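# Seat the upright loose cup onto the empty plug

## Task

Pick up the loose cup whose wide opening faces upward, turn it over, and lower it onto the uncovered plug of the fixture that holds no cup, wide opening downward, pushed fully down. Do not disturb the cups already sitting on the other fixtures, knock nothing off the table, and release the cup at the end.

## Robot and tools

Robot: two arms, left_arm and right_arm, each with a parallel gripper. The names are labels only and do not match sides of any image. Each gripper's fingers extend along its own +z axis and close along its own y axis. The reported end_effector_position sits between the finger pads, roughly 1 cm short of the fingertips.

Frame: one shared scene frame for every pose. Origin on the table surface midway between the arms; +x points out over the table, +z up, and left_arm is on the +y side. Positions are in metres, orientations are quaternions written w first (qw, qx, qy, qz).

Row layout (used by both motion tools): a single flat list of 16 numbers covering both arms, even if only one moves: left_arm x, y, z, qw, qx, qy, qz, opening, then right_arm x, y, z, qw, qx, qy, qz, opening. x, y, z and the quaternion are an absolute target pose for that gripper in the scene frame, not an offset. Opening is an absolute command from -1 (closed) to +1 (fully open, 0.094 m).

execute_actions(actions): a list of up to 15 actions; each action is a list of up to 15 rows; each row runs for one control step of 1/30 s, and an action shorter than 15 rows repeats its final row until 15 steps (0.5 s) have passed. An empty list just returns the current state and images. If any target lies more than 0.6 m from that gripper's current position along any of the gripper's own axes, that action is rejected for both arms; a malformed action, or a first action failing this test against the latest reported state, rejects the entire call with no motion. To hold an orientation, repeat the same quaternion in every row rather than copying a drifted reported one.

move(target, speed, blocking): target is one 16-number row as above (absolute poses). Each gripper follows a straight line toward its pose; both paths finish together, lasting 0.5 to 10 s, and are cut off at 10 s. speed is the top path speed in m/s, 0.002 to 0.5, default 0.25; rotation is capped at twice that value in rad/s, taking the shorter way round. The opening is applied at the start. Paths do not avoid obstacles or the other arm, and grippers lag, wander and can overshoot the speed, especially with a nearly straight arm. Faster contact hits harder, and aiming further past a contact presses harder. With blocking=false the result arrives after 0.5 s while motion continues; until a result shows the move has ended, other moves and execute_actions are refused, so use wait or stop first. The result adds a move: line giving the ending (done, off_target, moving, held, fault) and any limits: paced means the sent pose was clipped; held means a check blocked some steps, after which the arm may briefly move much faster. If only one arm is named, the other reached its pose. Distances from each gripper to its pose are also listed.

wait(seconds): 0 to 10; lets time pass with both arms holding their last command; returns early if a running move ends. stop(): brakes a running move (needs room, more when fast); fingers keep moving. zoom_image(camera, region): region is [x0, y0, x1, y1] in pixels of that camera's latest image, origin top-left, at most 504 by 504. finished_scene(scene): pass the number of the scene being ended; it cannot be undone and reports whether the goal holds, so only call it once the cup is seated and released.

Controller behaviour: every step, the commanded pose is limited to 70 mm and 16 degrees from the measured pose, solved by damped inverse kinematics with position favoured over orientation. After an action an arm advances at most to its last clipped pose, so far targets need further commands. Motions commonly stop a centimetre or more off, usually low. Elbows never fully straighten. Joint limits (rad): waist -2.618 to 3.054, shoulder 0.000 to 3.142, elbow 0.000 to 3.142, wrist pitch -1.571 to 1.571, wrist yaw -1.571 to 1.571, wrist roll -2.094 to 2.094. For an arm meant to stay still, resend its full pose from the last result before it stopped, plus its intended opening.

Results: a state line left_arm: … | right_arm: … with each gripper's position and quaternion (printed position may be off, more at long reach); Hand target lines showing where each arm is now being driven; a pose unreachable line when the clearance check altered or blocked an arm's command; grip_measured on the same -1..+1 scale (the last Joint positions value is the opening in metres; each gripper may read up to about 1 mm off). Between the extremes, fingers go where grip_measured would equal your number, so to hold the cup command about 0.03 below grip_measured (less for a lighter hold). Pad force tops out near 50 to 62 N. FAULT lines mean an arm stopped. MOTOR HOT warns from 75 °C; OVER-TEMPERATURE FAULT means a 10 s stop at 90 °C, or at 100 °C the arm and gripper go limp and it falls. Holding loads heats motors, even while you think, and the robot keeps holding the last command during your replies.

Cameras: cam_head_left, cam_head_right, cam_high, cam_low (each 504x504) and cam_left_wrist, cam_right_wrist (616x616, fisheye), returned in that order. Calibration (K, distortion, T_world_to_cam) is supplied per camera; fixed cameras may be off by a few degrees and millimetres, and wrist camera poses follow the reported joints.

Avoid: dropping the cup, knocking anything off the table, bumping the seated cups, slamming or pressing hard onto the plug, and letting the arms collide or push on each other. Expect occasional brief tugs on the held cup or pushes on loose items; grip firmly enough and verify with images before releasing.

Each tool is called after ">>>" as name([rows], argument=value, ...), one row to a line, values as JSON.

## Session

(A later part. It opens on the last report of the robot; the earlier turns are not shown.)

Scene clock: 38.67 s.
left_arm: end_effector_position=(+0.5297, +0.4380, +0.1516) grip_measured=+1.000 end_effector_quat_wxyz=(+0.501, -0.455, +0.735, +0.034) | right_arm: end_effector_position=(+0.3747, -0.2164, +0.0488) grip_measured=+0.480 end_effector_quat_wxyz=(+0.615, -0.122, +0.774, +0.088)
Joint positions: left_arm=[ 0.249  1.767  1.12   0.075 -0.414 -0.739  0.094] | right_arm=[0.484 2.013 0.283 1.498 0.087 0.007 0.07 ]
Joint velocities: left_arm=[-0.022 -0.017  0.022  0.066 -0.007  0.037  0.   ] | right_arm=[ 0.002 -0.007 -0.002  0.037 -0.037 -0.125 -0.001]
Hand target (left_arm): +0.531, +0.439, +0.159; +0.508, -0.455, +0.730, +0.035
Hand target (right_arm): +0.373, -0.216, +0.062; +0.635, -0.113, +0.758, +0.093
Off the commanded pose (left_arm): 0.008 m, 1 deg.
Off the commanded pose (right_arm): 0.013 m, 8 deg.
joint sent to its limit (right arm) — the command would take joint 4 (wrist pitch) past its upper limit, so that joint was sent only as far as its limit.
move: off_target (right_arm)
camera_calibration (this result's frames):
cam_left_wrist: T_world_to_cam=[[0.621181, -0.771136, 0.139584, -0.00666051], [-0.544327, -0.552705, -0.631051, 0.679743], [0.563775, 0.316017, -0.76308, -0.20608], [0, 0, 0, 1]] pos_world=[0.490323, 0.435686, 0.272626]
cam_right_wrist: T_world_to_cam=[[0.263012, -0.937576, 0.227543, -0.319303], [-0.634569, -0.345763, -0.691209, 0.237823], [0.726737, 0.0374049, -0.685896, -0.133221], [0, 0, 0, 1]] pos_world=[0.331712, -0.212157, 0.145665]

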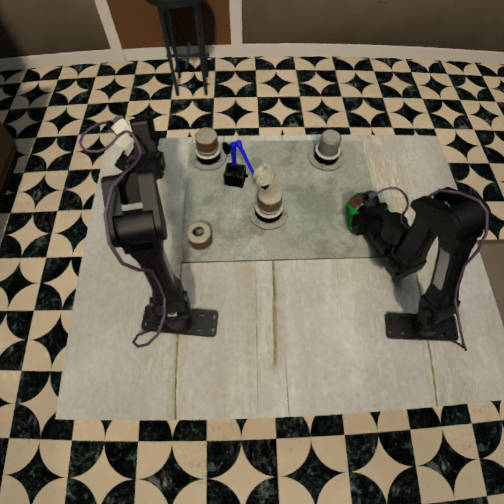

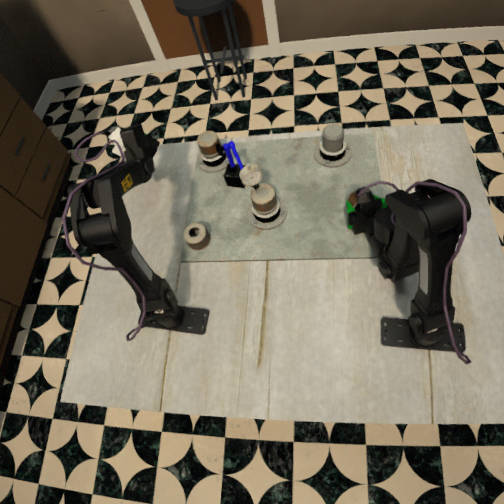

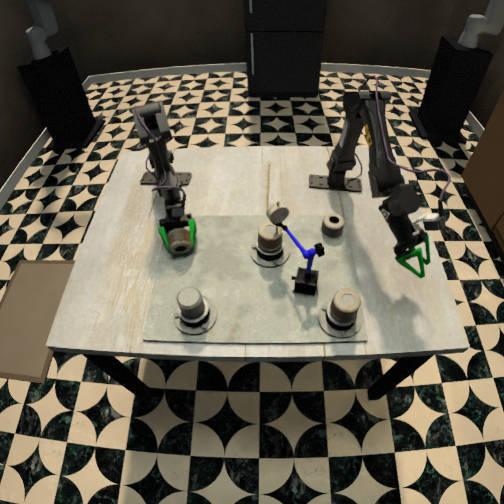

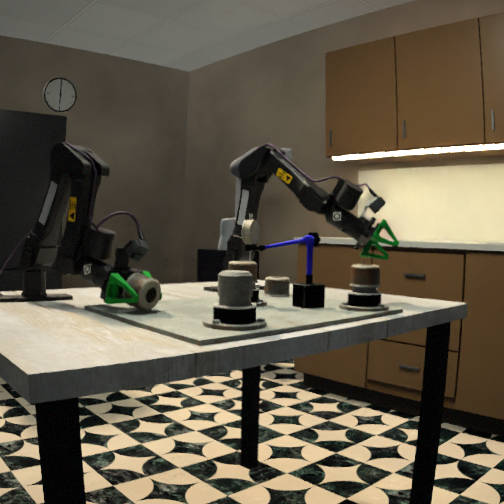

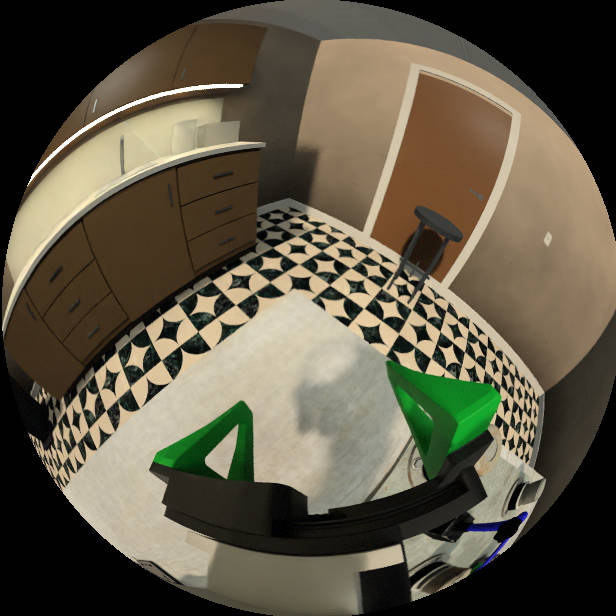

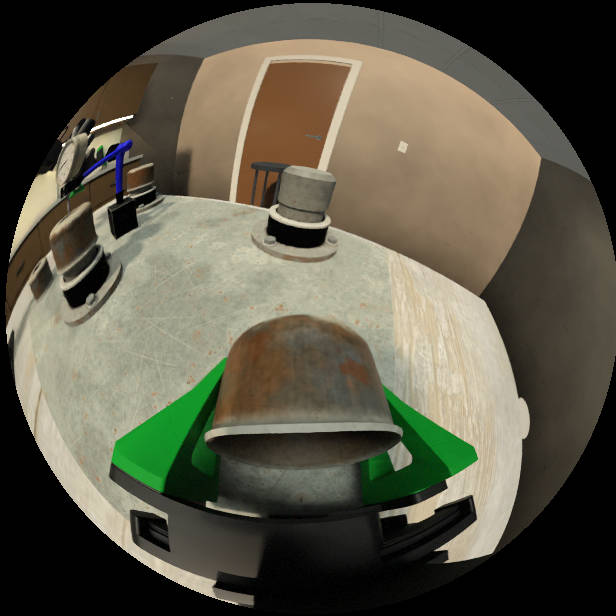

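>>> move(target=[0.531, 0.439, 0.159, 0.508, -0.455, 0.730, 0.035, 1, 0.373, -0.216, 0.062, 0.635, -0.113, 0.758, 0.093, 0.69], speed=0.08)

>>> zoom_image(camera="cam_low", region=[60, 200, 210, 330])

Scene clock: 40.57 s.
left_arm: end_effector_position=(+0.5297, +0.4380, +0.1516) grip_measured=+1.000 end_effector_quat_wxyz=(+0.501, -0.455, +0.735, +0.034) | right_arm: end_effector_position=(+0.3773, -0.2159, +0.0616) grip_measured=+0.687 end_effector_quat_wxyz=(+0.635, -0.116, +0.758, +0.092)
Joint positions: left_arm=[ 0.249  1.767  1.12   0.075 -0.414 -0.739  0.094] | right_arm=[0.484 2.013 0.283 1.551 0.09  0.007 0.079]
Joint velocities: left_arm=[-0.022  0.017 -0.002 -0.066  0.007  0.037  0.   ] | right_arm=[ 0.002 -0.007 -0.002 -0.066 -0.066  0.051 -0.   ]
Hand target (left_arm): +0.531, +0.439, +0.159; +0.508, -0.455, +0.730, +0.035
Hand target (right_arm): +0.373, -0.216, +0.062; +0.635, -0.113, +0.758, +0.093
Off the commanded pose (left_arm): 0.008 m, 1 deg.
Off the commanded pose (right_arm): 0.004 m, 0 deg.
move: done
camera_calibration (this result's frames):
cam_left_wrist: T_world_to_cam=[[0.621181, -0.771136, 0.139584, -0.00666051], [-0.544327, -0.552705, -0.631051, 0.679743], [0.563775, 0.316017, -0.76308, -0.20608], [0, 0, 0, 1]] pos_world=[0.490323, 0.435686, 0.272626]
cam_right_wrist: T_world_to_cam=[[0.249154, -0.94278, 0.221556, -0.31797], [-0.60092, -0.329903, -0.728051, 0.2415], [0.759485, 0.0482596, -0.648733, -0.138692], [0, 0, 0, 1]] pos_world=[0.32968, -0.213411, 0.156299]

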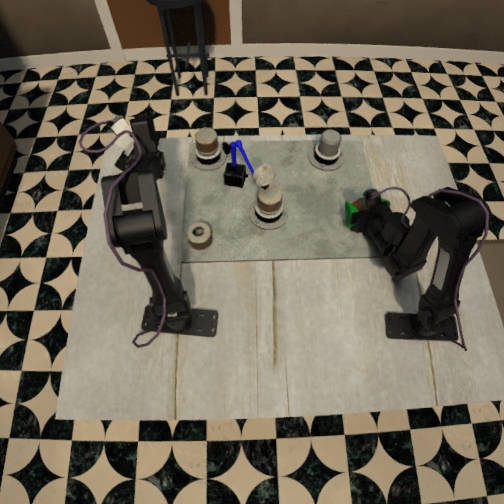

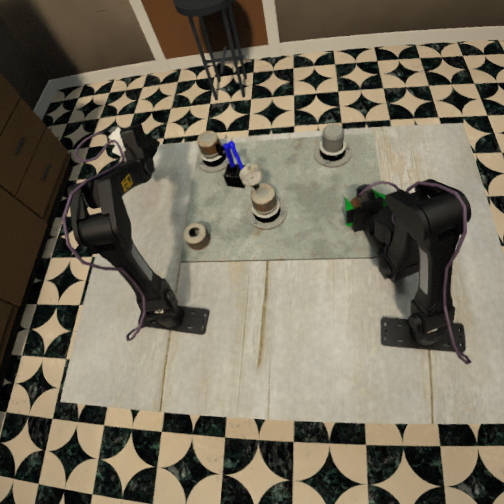

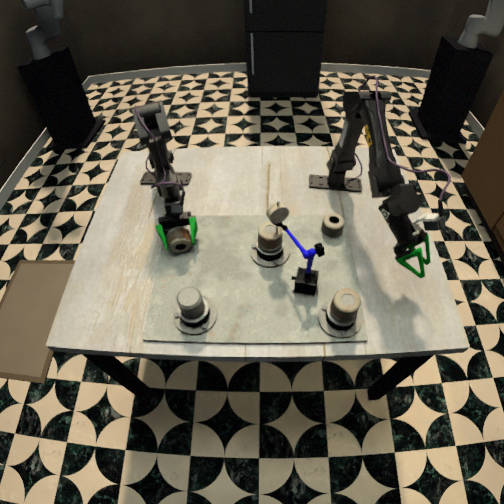

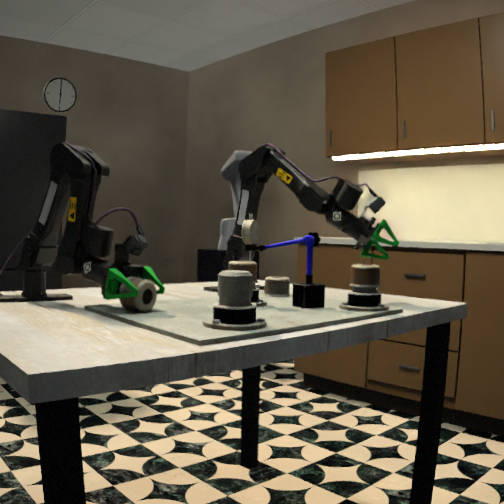

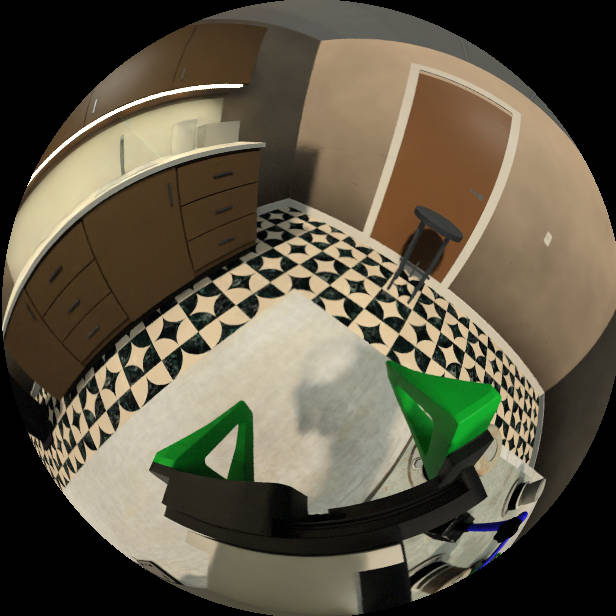

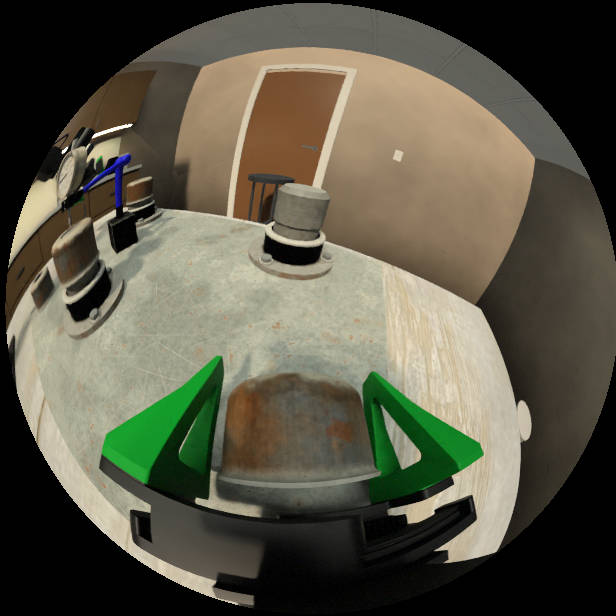

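Region (60, 200, 210, 330) of cam_low's 504x504 image, scaled by 3.360, with more detail than that image has; it fills the top 437 rows of this view, and the rest is white.

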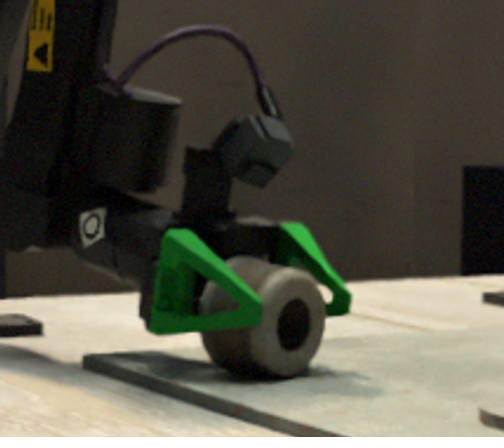

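>>> move(target=[0.531, 0.439, 0.159, 0.508, -0.455, 0.730, 0.035, 1, 0.353, -0.219, 0.052, -0.1462, -0.1462, 0.9782, -0.0219, 0.69], speed=0.35)

>>> zoom_image(camera="cam_low", region=[60, 200, 210, 330])

Scene clock: 46.03 s.
left_arm: end_effector_position=(+0.5297, +0.4380, +0.1516) grip_measured=+1.000 end_effector_quat_wxyz=(+0.501, -0.455, +0.735, +0.034) | right_arm: end_effector_position=(+0.3466, -0.2212, +0.0448) grip_measured=+0.687 end_effector_quat_wxyz=(-0.156, -0.142, +0.977, -0.019)
Joint positions: left_arm=[ 0.249  1.767  1.12   0.075 -0.414 -0.739  0.094] | right_arm=[ 0.446  2.293  1.91  -1.503 -0.026  0.057  0.079]
Joint velocities: left_arm=[-0.002  0.012 -0.007 -0.007 -0.007  0.007  0.   ] | right_arm=[-0.002  0.002 -0.012  0.022  0.037 -0.007 -0.002]
Hand target (left_arm): +0.531, +0.439, +0.159; +0.508, -0.455, +0.730, +0.035
Hand target (right_arm): +0.352, -0.220, +0.053; -0.147, -0.141, +0.979, -0.009
Off the commanded pose (left_arm): 0.008 m, 1 deg.
Off the commanded pose (right_arm): 0.010 m, 1 deg.
move: done
camera_calibration (this result's frames):
cam_left_wrist: T_world_to_cam=[[0.621181, -0.771136, 0.139584, -0.00666051], [-0.544327, -0.552705, -0.631051, 0.679743], [0.563775, 0.316017, -0.76308, -0.20608], [0, 0, 0, 1]] pos_world=[0.490323, 0.435686, 0.272626]
cam_right_wrist: T_world_to_cam=[[0.484173, -0.874971, 0.00139775, -0.368164], [-0.564885, -0.311364, 0.764171, 0.133782], [-0.668192, -0.37078, -0.645012, 0.275972], [0, 0, 0, 1]] pos_world=[0.438229, -0.178153, 0.0762874]

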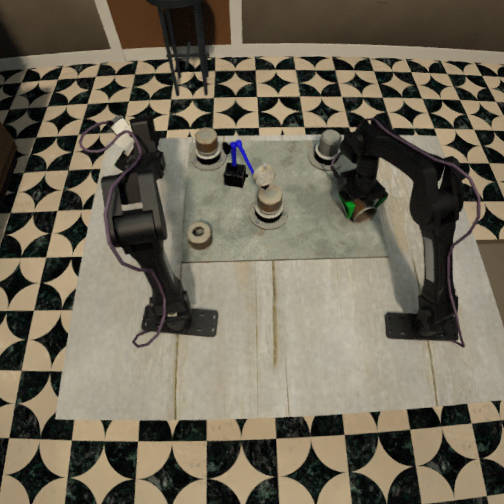

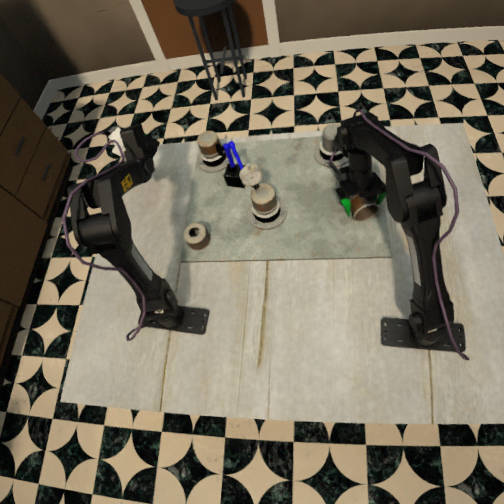

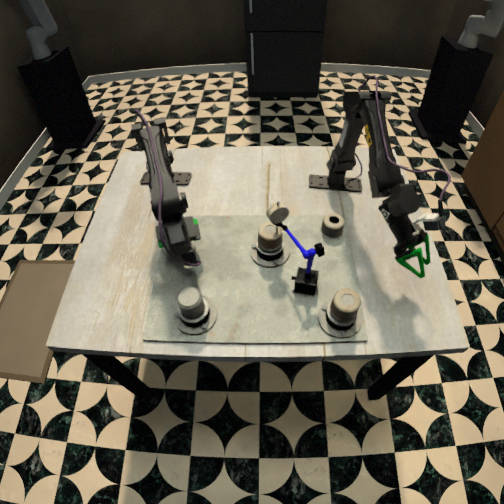

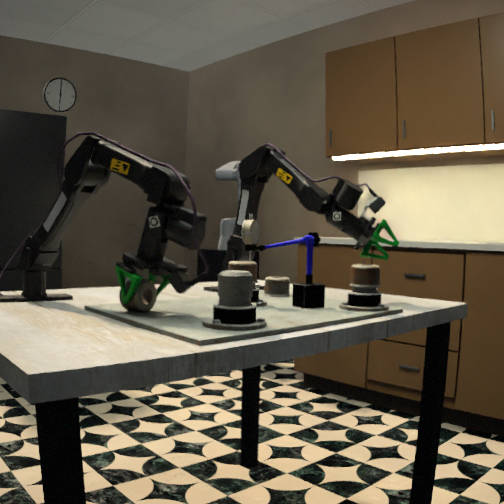

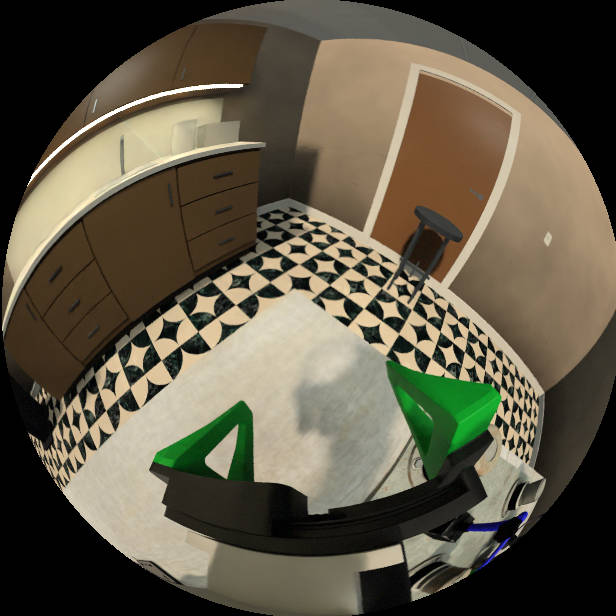

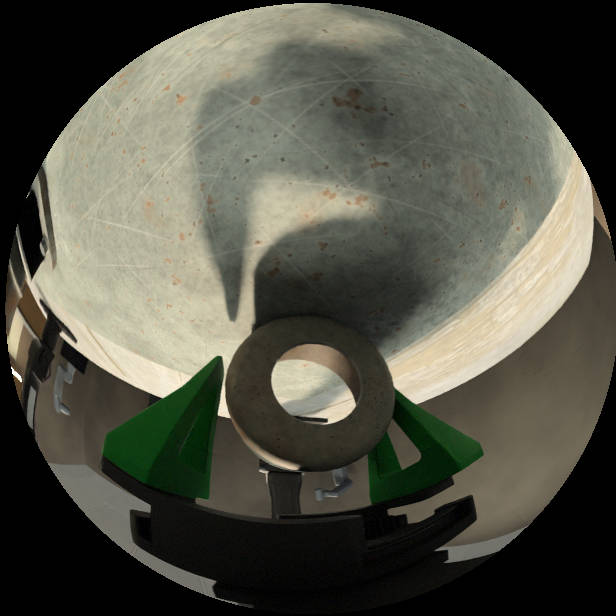

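Region (60, 200, 210, 330) of cam_low's 504x504 image, scaled by 3.360, with more detail than that image has; it fills the top 437 rows of this view, and the rest is white.

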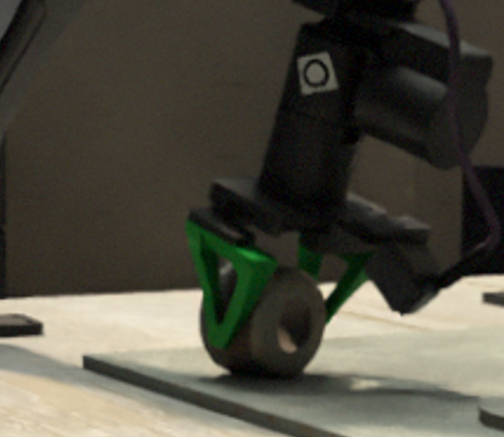

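>>> zoom_image(camera="cam_head_right", region=[310, 160, 410, 240])

Region (310, 160, 410, 240) of cam_head_right's 504x504 image, scaled by 5.040, with more detail than that image has; it fills the top 403 rows of this view, and the rest is white.

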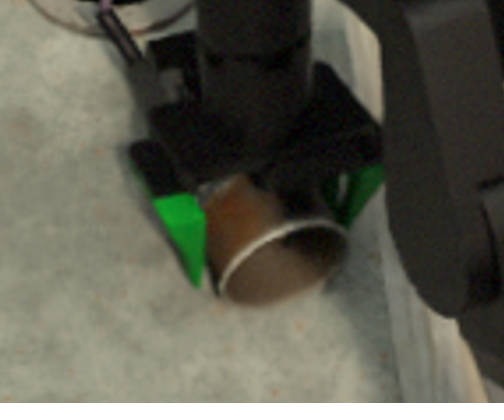

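>>> move(target=[0.531, 0.439, 0.159, 0.508, -0.455, 0.730, 0.035, 1, 0.353, -0.219, 0.052, -0.1462, -0.1462, 0.9782, -0.0219, 0.38], speed=0.1)

Scene clock: 49.53 s.
left_arm: end_effector_position=(+0.5297, +0.4380, +0.1516) grip_measured=+1.000 end_effector_quat_wxyz=(+0.501, -0.455, +0.735, +0.034) | right_arm: end_effector_position=(+0.3460, -0.2219, +0.0450) grip_measured=+0.483 end_effector_quat_wxyz=(-0.158, -0.142, +0.977, -0.021)
Joint positions: left_arm=[ 0.249  1.767  1.12   0.075 -0.414 -0.739  0.094] | right_arm=[ 0.446  2.293  1.91  -1.507 -0.024  0.057  0.07 ]
Joint velocities: left_arm=[ 0.002  0.007  0.007  0.066 -0.007 -0.022  0.   ] | right_arm=[ 0.012 -0.007  0.002  0.037  0.007 -0.037  0.001]
Hand target (left_arm): +0.531, +0.439, +0.159; +0.508, -0.455, +0.730, +0.035
Hand target (right_arm): +0.353, -0.219, +0.052; -0.146, -0.146, +0.978, -0.022
Off the commanded pose (left_arm): 0.008 m, 1 deg.
Off the commanded pose (right_arm): 0.010 m, 1 deg.
move: done
camera_calibration (this result's frames):
cam_left_wrist: T_world_to_cam=[[0.621181, -0.771136, 0.139584, -0.00666051], [-0.544327, -0.552705, -0.631051, 0.679743], [0.563775, 0.316017, -0.76308, -0.20608], [0, 0, 0, 1]] pos_world=[0.490323, 0.435686, 0.272626]
cam_right_wrist: T_world_to_cam=[[0.484802, -0.874618, 0.00307067, -0.368669], [-0.563039, -0.309403, 0.766327, 0.132806], [-0.669293, -0.373246, -0.642444, 0.275242], [0, 0, 0, 1]] pos_world=[0.437724, -0.178622, 0.076187]

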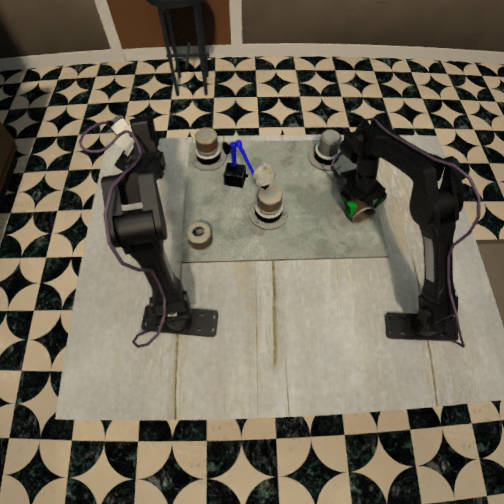

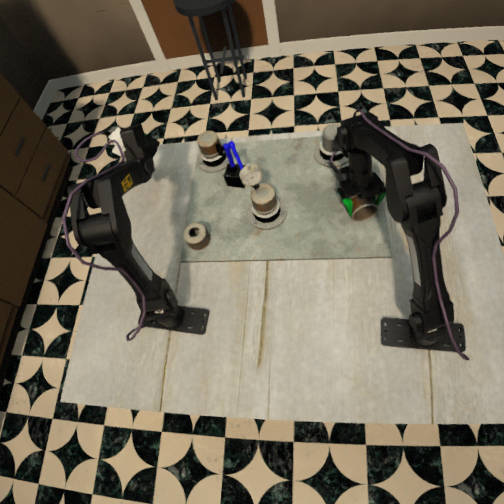

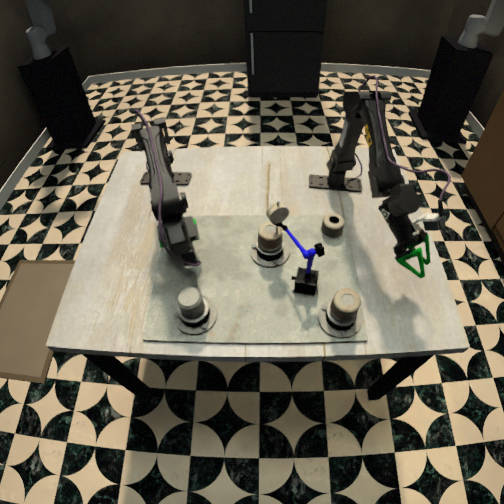

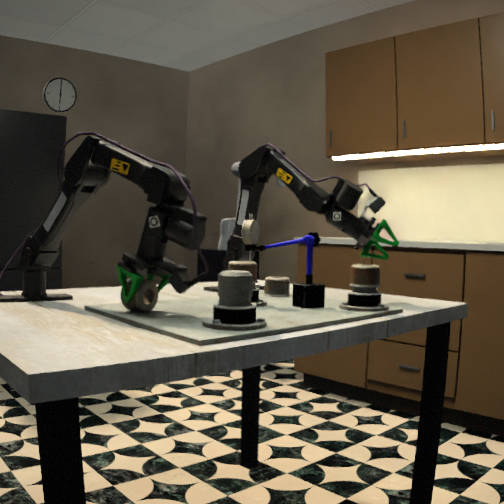

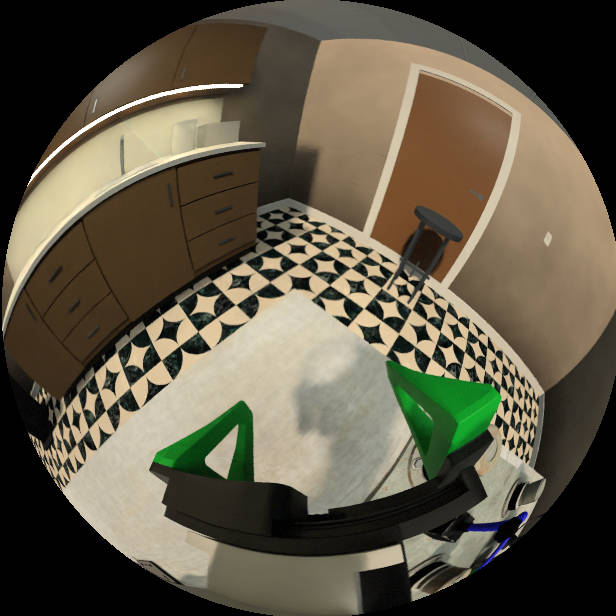

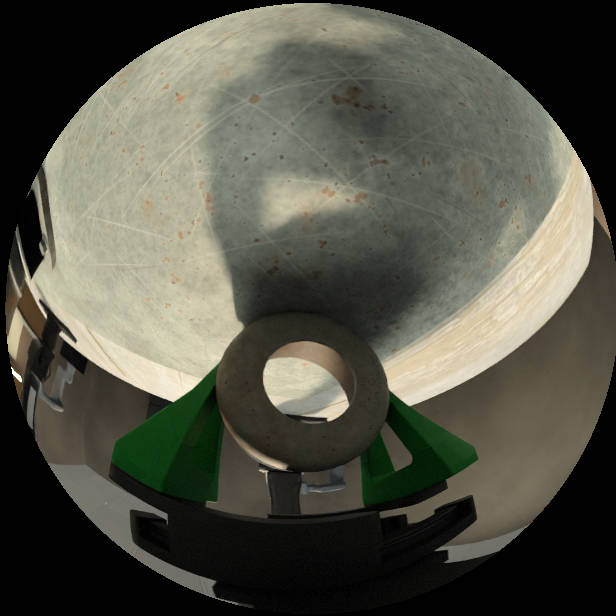

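>>> move(target=[0.531, 0.439, 0.159, 0.508, -0.455, 0.730, 0.035, 1, 0.47, -0.186, 0.235, 0.6291, -0.1141, 0.7632, 0.0940, 0.38], speed=0.35)

>>> move(target=[0.531, 0.439, 0.159, 0.508, -0.455, 0.730, 0.035, 1, 0.586, -0.150, 0.215, 0.6291, -0.1141, 0.7632, 0.0940, 0.38], speed=0.2)

>>> zoom_image(camera="cam_low", region=[150, 180, 310, 340])

Scene clock: 54.73 s.
left_arm: end_effector_position=(+0.5297, +0.4380, +0.1516) grip_measured=+1.000 end_effector_quat_wxyz=(+0.501, -0.455, +0.735, +0.034) | right_arm: end_effector_position=(+0.4660, -0.1861, +0.2150) grip_measured=+0.483 end_effector_quat_wxyz=(+0.600, -0.130, +0.785, +0.088)
Joint positions: left_arm=[ 0.249  1.767  1.12   0.075 -0.414 -0.739  0.094] | right_arm=[ 0.457  1.573  0.919  0.386  0.049 -0.006  0.07 ]
Joint velocities: left_arm=[-0.012  0.012  0.007  0.022  0.037 -0.022  0.   ] | right_arm=[ 0.007 -0.007 -0.007 -0.007 -0.022 -0.066  0.   ]
Hand target (left_arm): +0.531, +0.439, +0.159; +0.508, -0.455, +0.730, +0.035
Hand target (right_arm): +0.468, -0.185, +0.234; +0.629, -0.127, +0.762, +0.089
Off the commanded pose (left_arm): 0.008 m, 1 deg.
Off the commanded pose (right_arm): 0.020 m, 5 deg.
move: off_target (right_arm)
camera_calibration (this result's frames):
cam_left_wrist: T_world_to_cam=[[0.621181, -0.771136, 0.139584, -0.00666051], [-0.544327, -0.552705, -0.631051, 0.679743], [0.563775, 0.316017, -0.76308, -0.20608], [0, 0, 0, 1]] pos_world=[0.490323, 0.435686, 0.272626]
cam_right_wrist: T_world_to_cam=[[0.28346, -0.930065, 0.233728, -0.362176], [-0.652926, -0.365684, -0.663297, 0.419982], [0.70238, 0.0354108, -0.710921, -0.070353], [0, 0, 0, 1]] pos_world=[0.426294, -0.180776, 0.313209]

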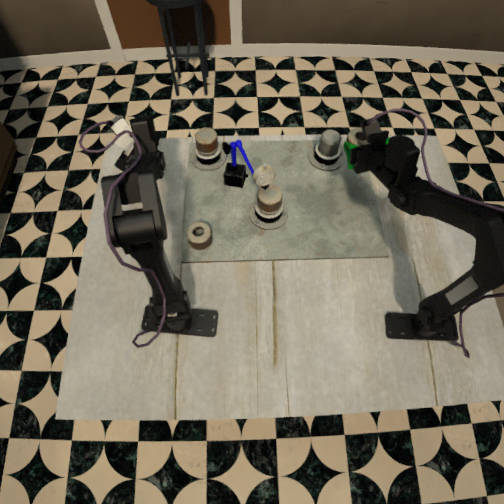

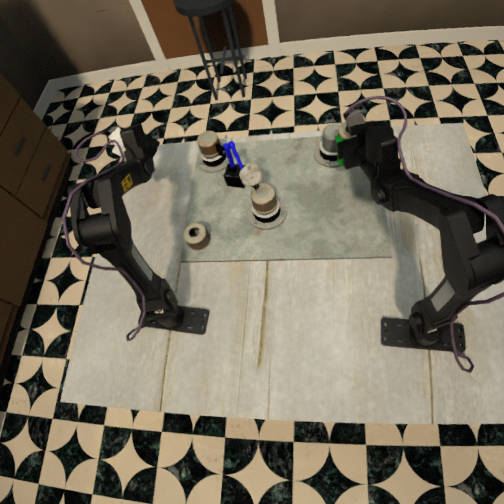

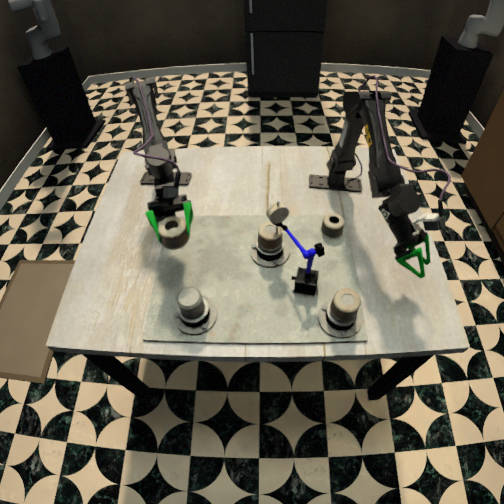

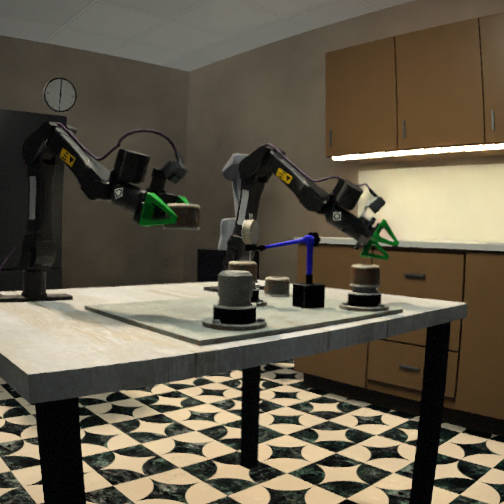

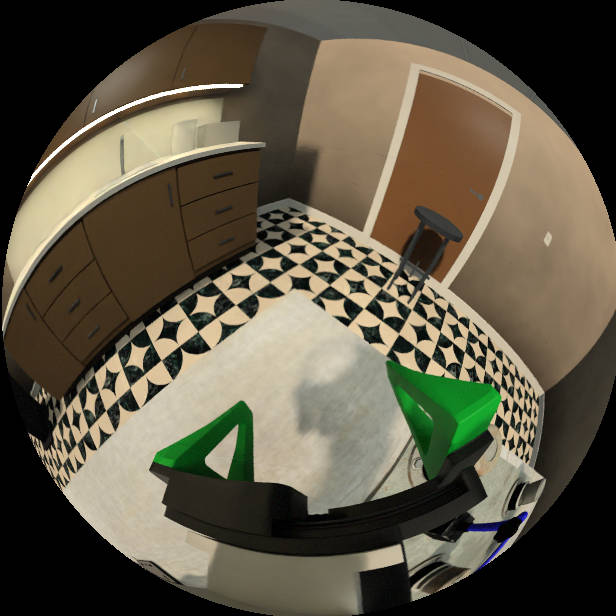

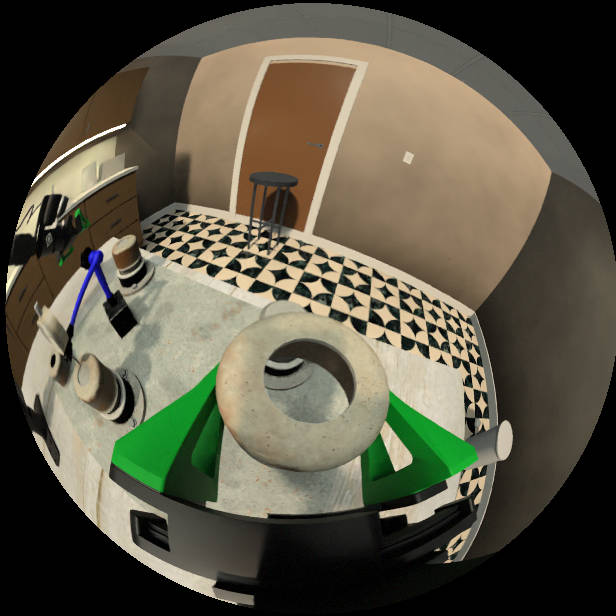

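Scene clock: 55.83 s.
left_arm: end_effector_position=(+0.5297, +0.4380, +0.1516) grip_measured=+1.000 end_effector_quat_wxyz=(+0.501, -0.455, +0.735, +0.034) | right_arm: end_effector_position=(+0.5697, -0.1471, +0.1684) grip_measured=+0.483 end_effector_quat_wxyz=(+0.582, -0.131, +0.798, +0.086)
Joint positions: left_arm=[ 0.249  1.767  1.12   0.075 -0.414 -0.739  0.094] | right_arm=[ 0.457  2.036  1.345  0.378  0.049 -0.     0.07 ]
Joint velocities: left_arm=[-0.002  0.022 -0.007 -0.066 -0.022 -0.022  0.   ] | right_arm=[ 0.002 -0.007 -0.002 -0.037 -0.022 -0.007 -0.   ]
Hand target (left_arm): +0.531, +0.439, +0.159; +0.508, -0.455, +0.730, +0.035
Hand target (right_arm): +0.581, -0.150, +0.216; +0.629, -0.115, +0.763, +0.093
Off the commanded pose (left_arm): 0.008 m, 1 deg.
Off the commanded pose (right_arm): 0.049 m, 7 deg.
move: off_target (right_arm)
camera_calibration (this result's frames):
cam_left_wrist: T_world_to_cam=[[0.621181, -0.771136, 0.139584, -0.00666051], [-0.544327, -0.552705, -0.631051, 0.679743], [0.563775, 0.316017, -0.76308, -0.20608], [0, 0, 0, 1]] pos_world=[0.490323, 0.435686, 0.272626]
cam_right_wrist: T_world_to_cam=[[0.291781, -0.928186, 0.230943, -0.348309], [-0.680956, -0.37114, -0.631311, 0.480762], [0.671687, 0.0269428, -0.740345, -0.156504], [0, 0, 0, 1]] pos_world=[0.534129, -0.140648, 0.268083]

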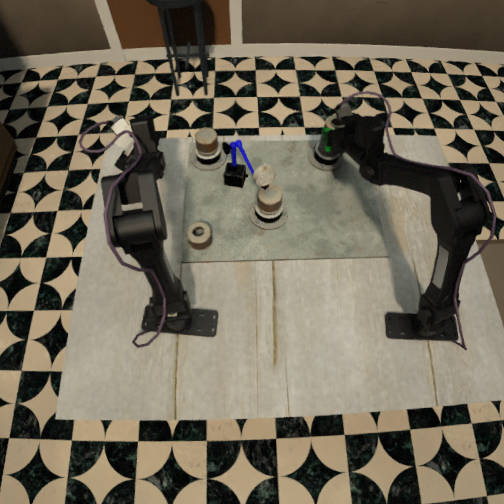

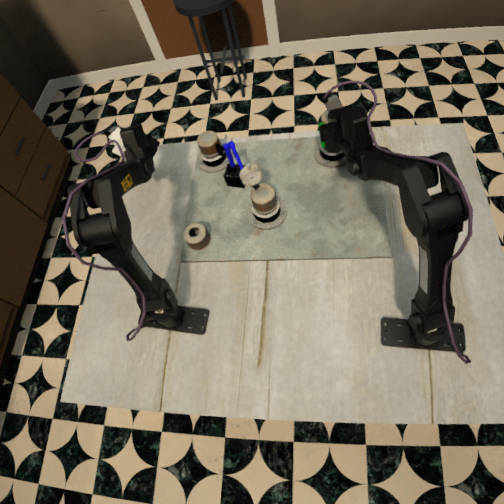

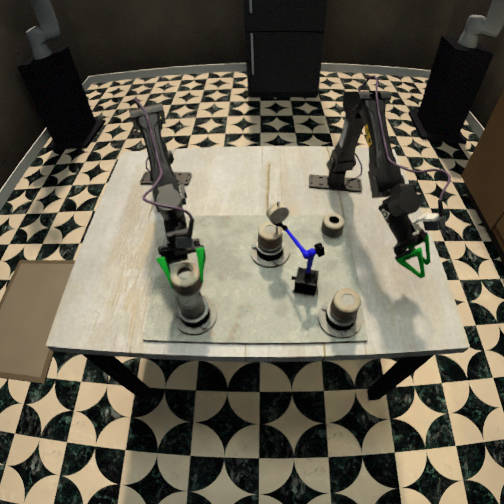

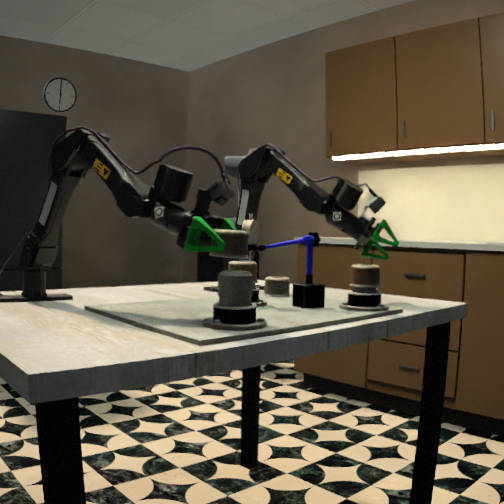

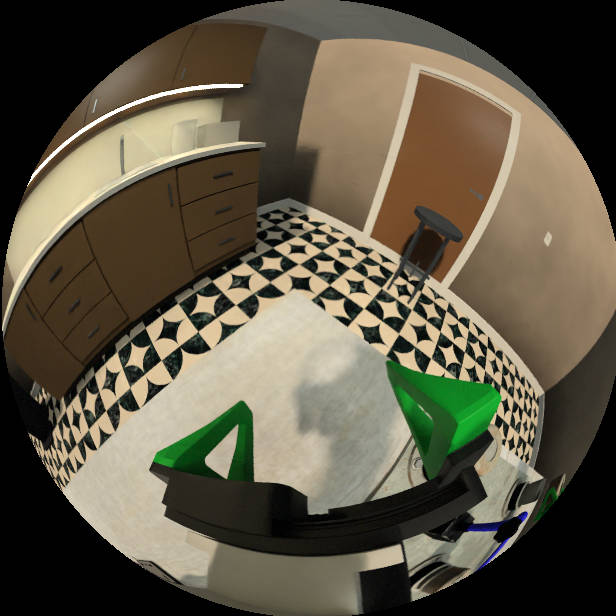

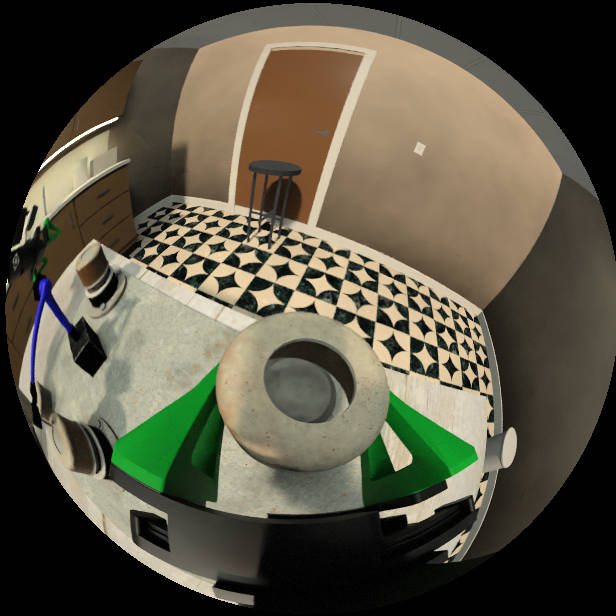

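Region (150, 180, 310, 340) of cam_low's 504x504 image, scaled by 3.150, with more detail than that image has.

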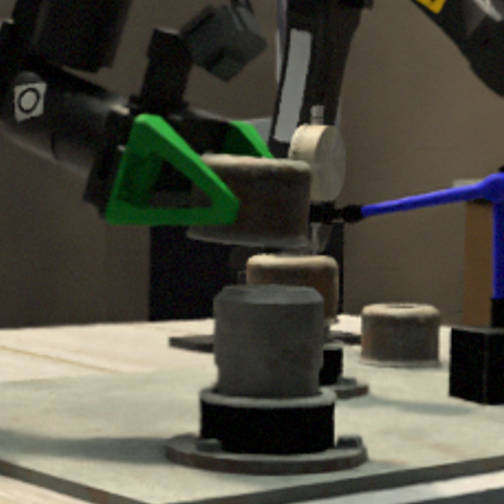

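>>> move(target=[0.531, 0.439, 0.159, 0.508, -0.455, 0.730, 0.035, 1, 0.595, -0.151, 0.200, 0.6423, -0.1124, 0.7521, 0.0960, 0.38], speed=0.08)

>>> zoom_image(camera="cam_low", region=[150, 180, 310, 340])

Scene clock: 58.70 s.
left_arm: end_effector_position=(+0.5297, +0.4380, +0.1516) grip_measured=+1.000 end_effector_quat_wxyz=(+0.501, -0.455, +0.735, +0.034) | right_arm: end_effector_position=(+0.5803, -0.1515, +0.1561) grip_measured=+0.483 end_effector_quat_wxyz=(+0.594, -0.124, +0.790, +0.085)
Joint positions: left_arm=[ 0.249  1.767  1.12   0.075 -0.414 -0.739  0.094] | right_arm=[0.444 2.091 1.345 0.463 0.049 0.    0.07 ]
Joint velocities: left_arm=[-0.007 -0.002 -0.017 -0.037 -0.022  0.022  0.   ] | right_arm=[-0.017 -0.012  0.002  0.007 -0.081 -0.051 -0.001]
Hand target (left_arm): +0.531, +0.439, +0.159; +0.508, -0.455, +0.730, +0.035
Hand target (right_arm): +0.591, -0.152, +0.200; +0.642, -0.113, +0.752, +0.094
Off the commanded pose (left_arm): 0.008 m, 1 deg.
Off the commanded pose (right_arm): 0.046 m, 7 deg.
move: off_target (right_arm)
camera_calibration (this result's frames):
cam_left_wrist: T_world_to_cam=[[0.621181, -0.771136, 0.139584, -0.00666051], [-0.544327, -0.552705, -0.631051, 0.679743], [0.563775, 0.316017, -0.76308, -0.20608], [0, 0, 0, 1]] pos_world=[0.490323, 0.435686, 0.272626]
cam_right_wrist: T_world_to_cam=[[0.273288, -0.934303, 0.22889, -0.342569], [-0.668075, -0.35555, -0.653651, 0.476995], [0.69209, 0.0257192, -0.721353, -0.187673], [0, 0, 0, 1]] pos_world=[0.542175, -0.145641, 0.25482]

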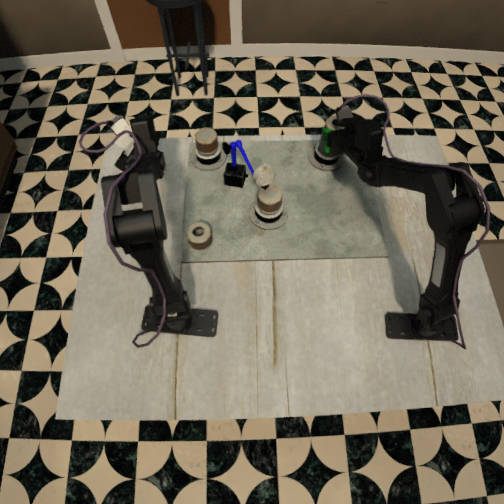

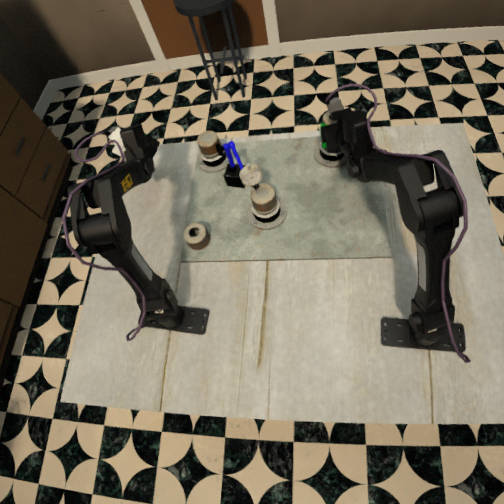

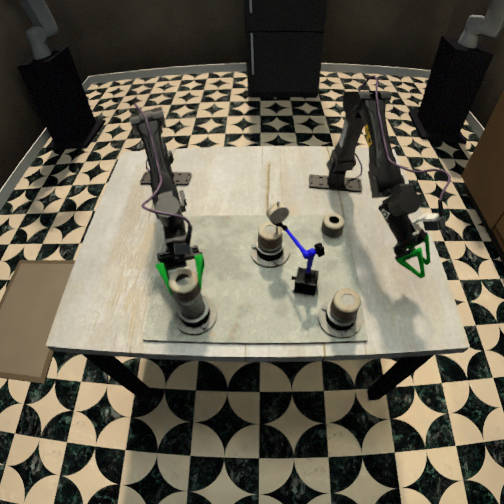

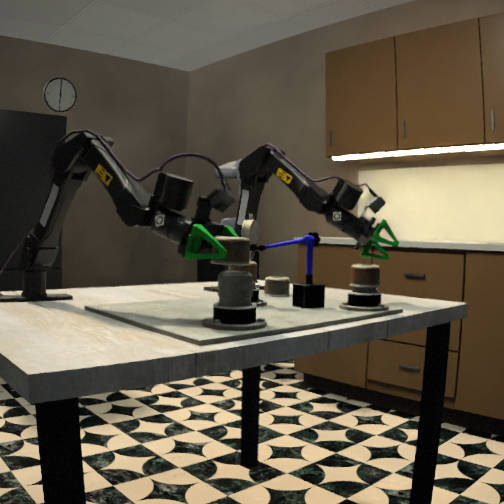

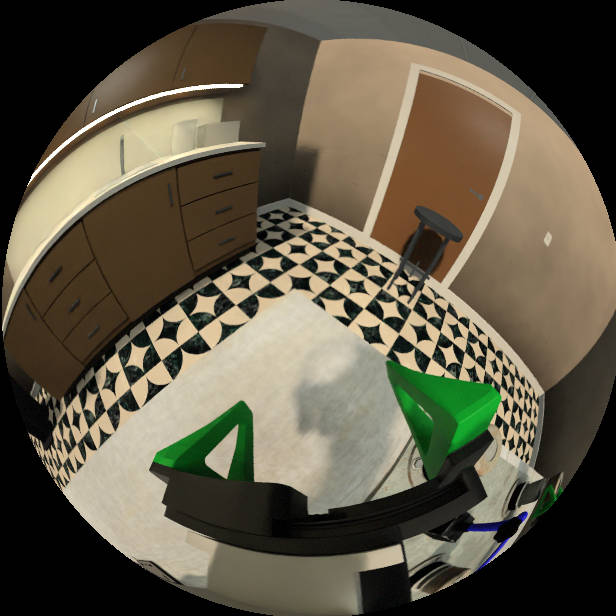

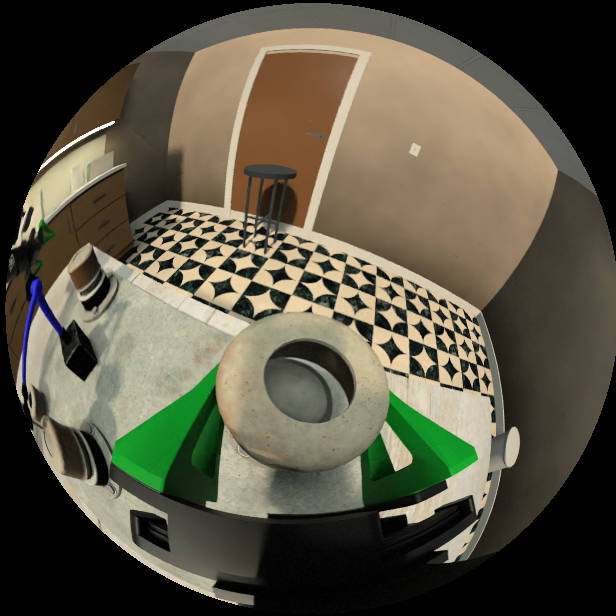

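Region (150, 180, 310, 340) of cam_low's 504x504 image, scaled by 3.150, with more detail than that image has.

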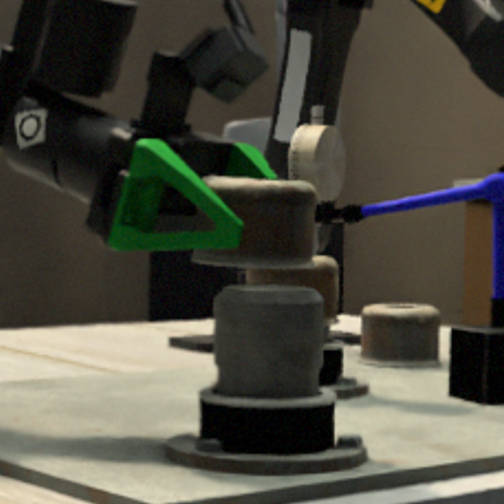

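>>> zoom_image(camera="cam_right_wrist", region=[200, 290, 410, 500])

>>> zoom_image(camera="cam_high", region=[130, 240, 250, 350])

Region (200, 290, 410, 500) of cam_right_wrist's 616x616 image, scaled by 2.400, with more detail than that image has.

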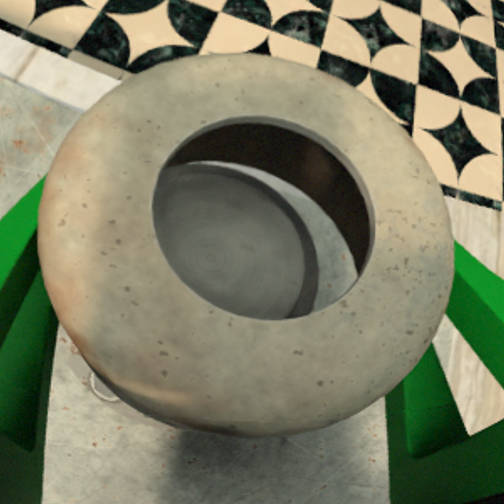

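Region (130, 240, 250, 350) of cam_high's 504x504 image, scaled by 4.200, with more detail than that image has; it fills the top 462 rows of this view, and the rest is white.

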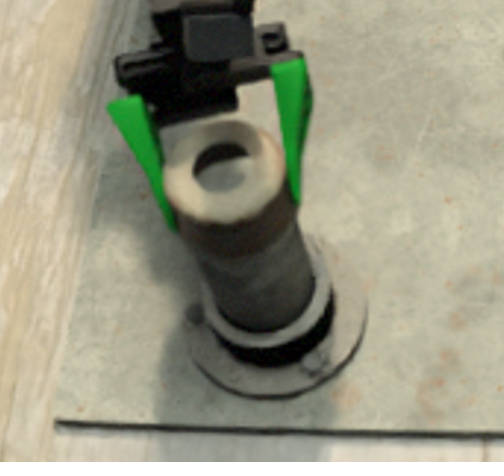

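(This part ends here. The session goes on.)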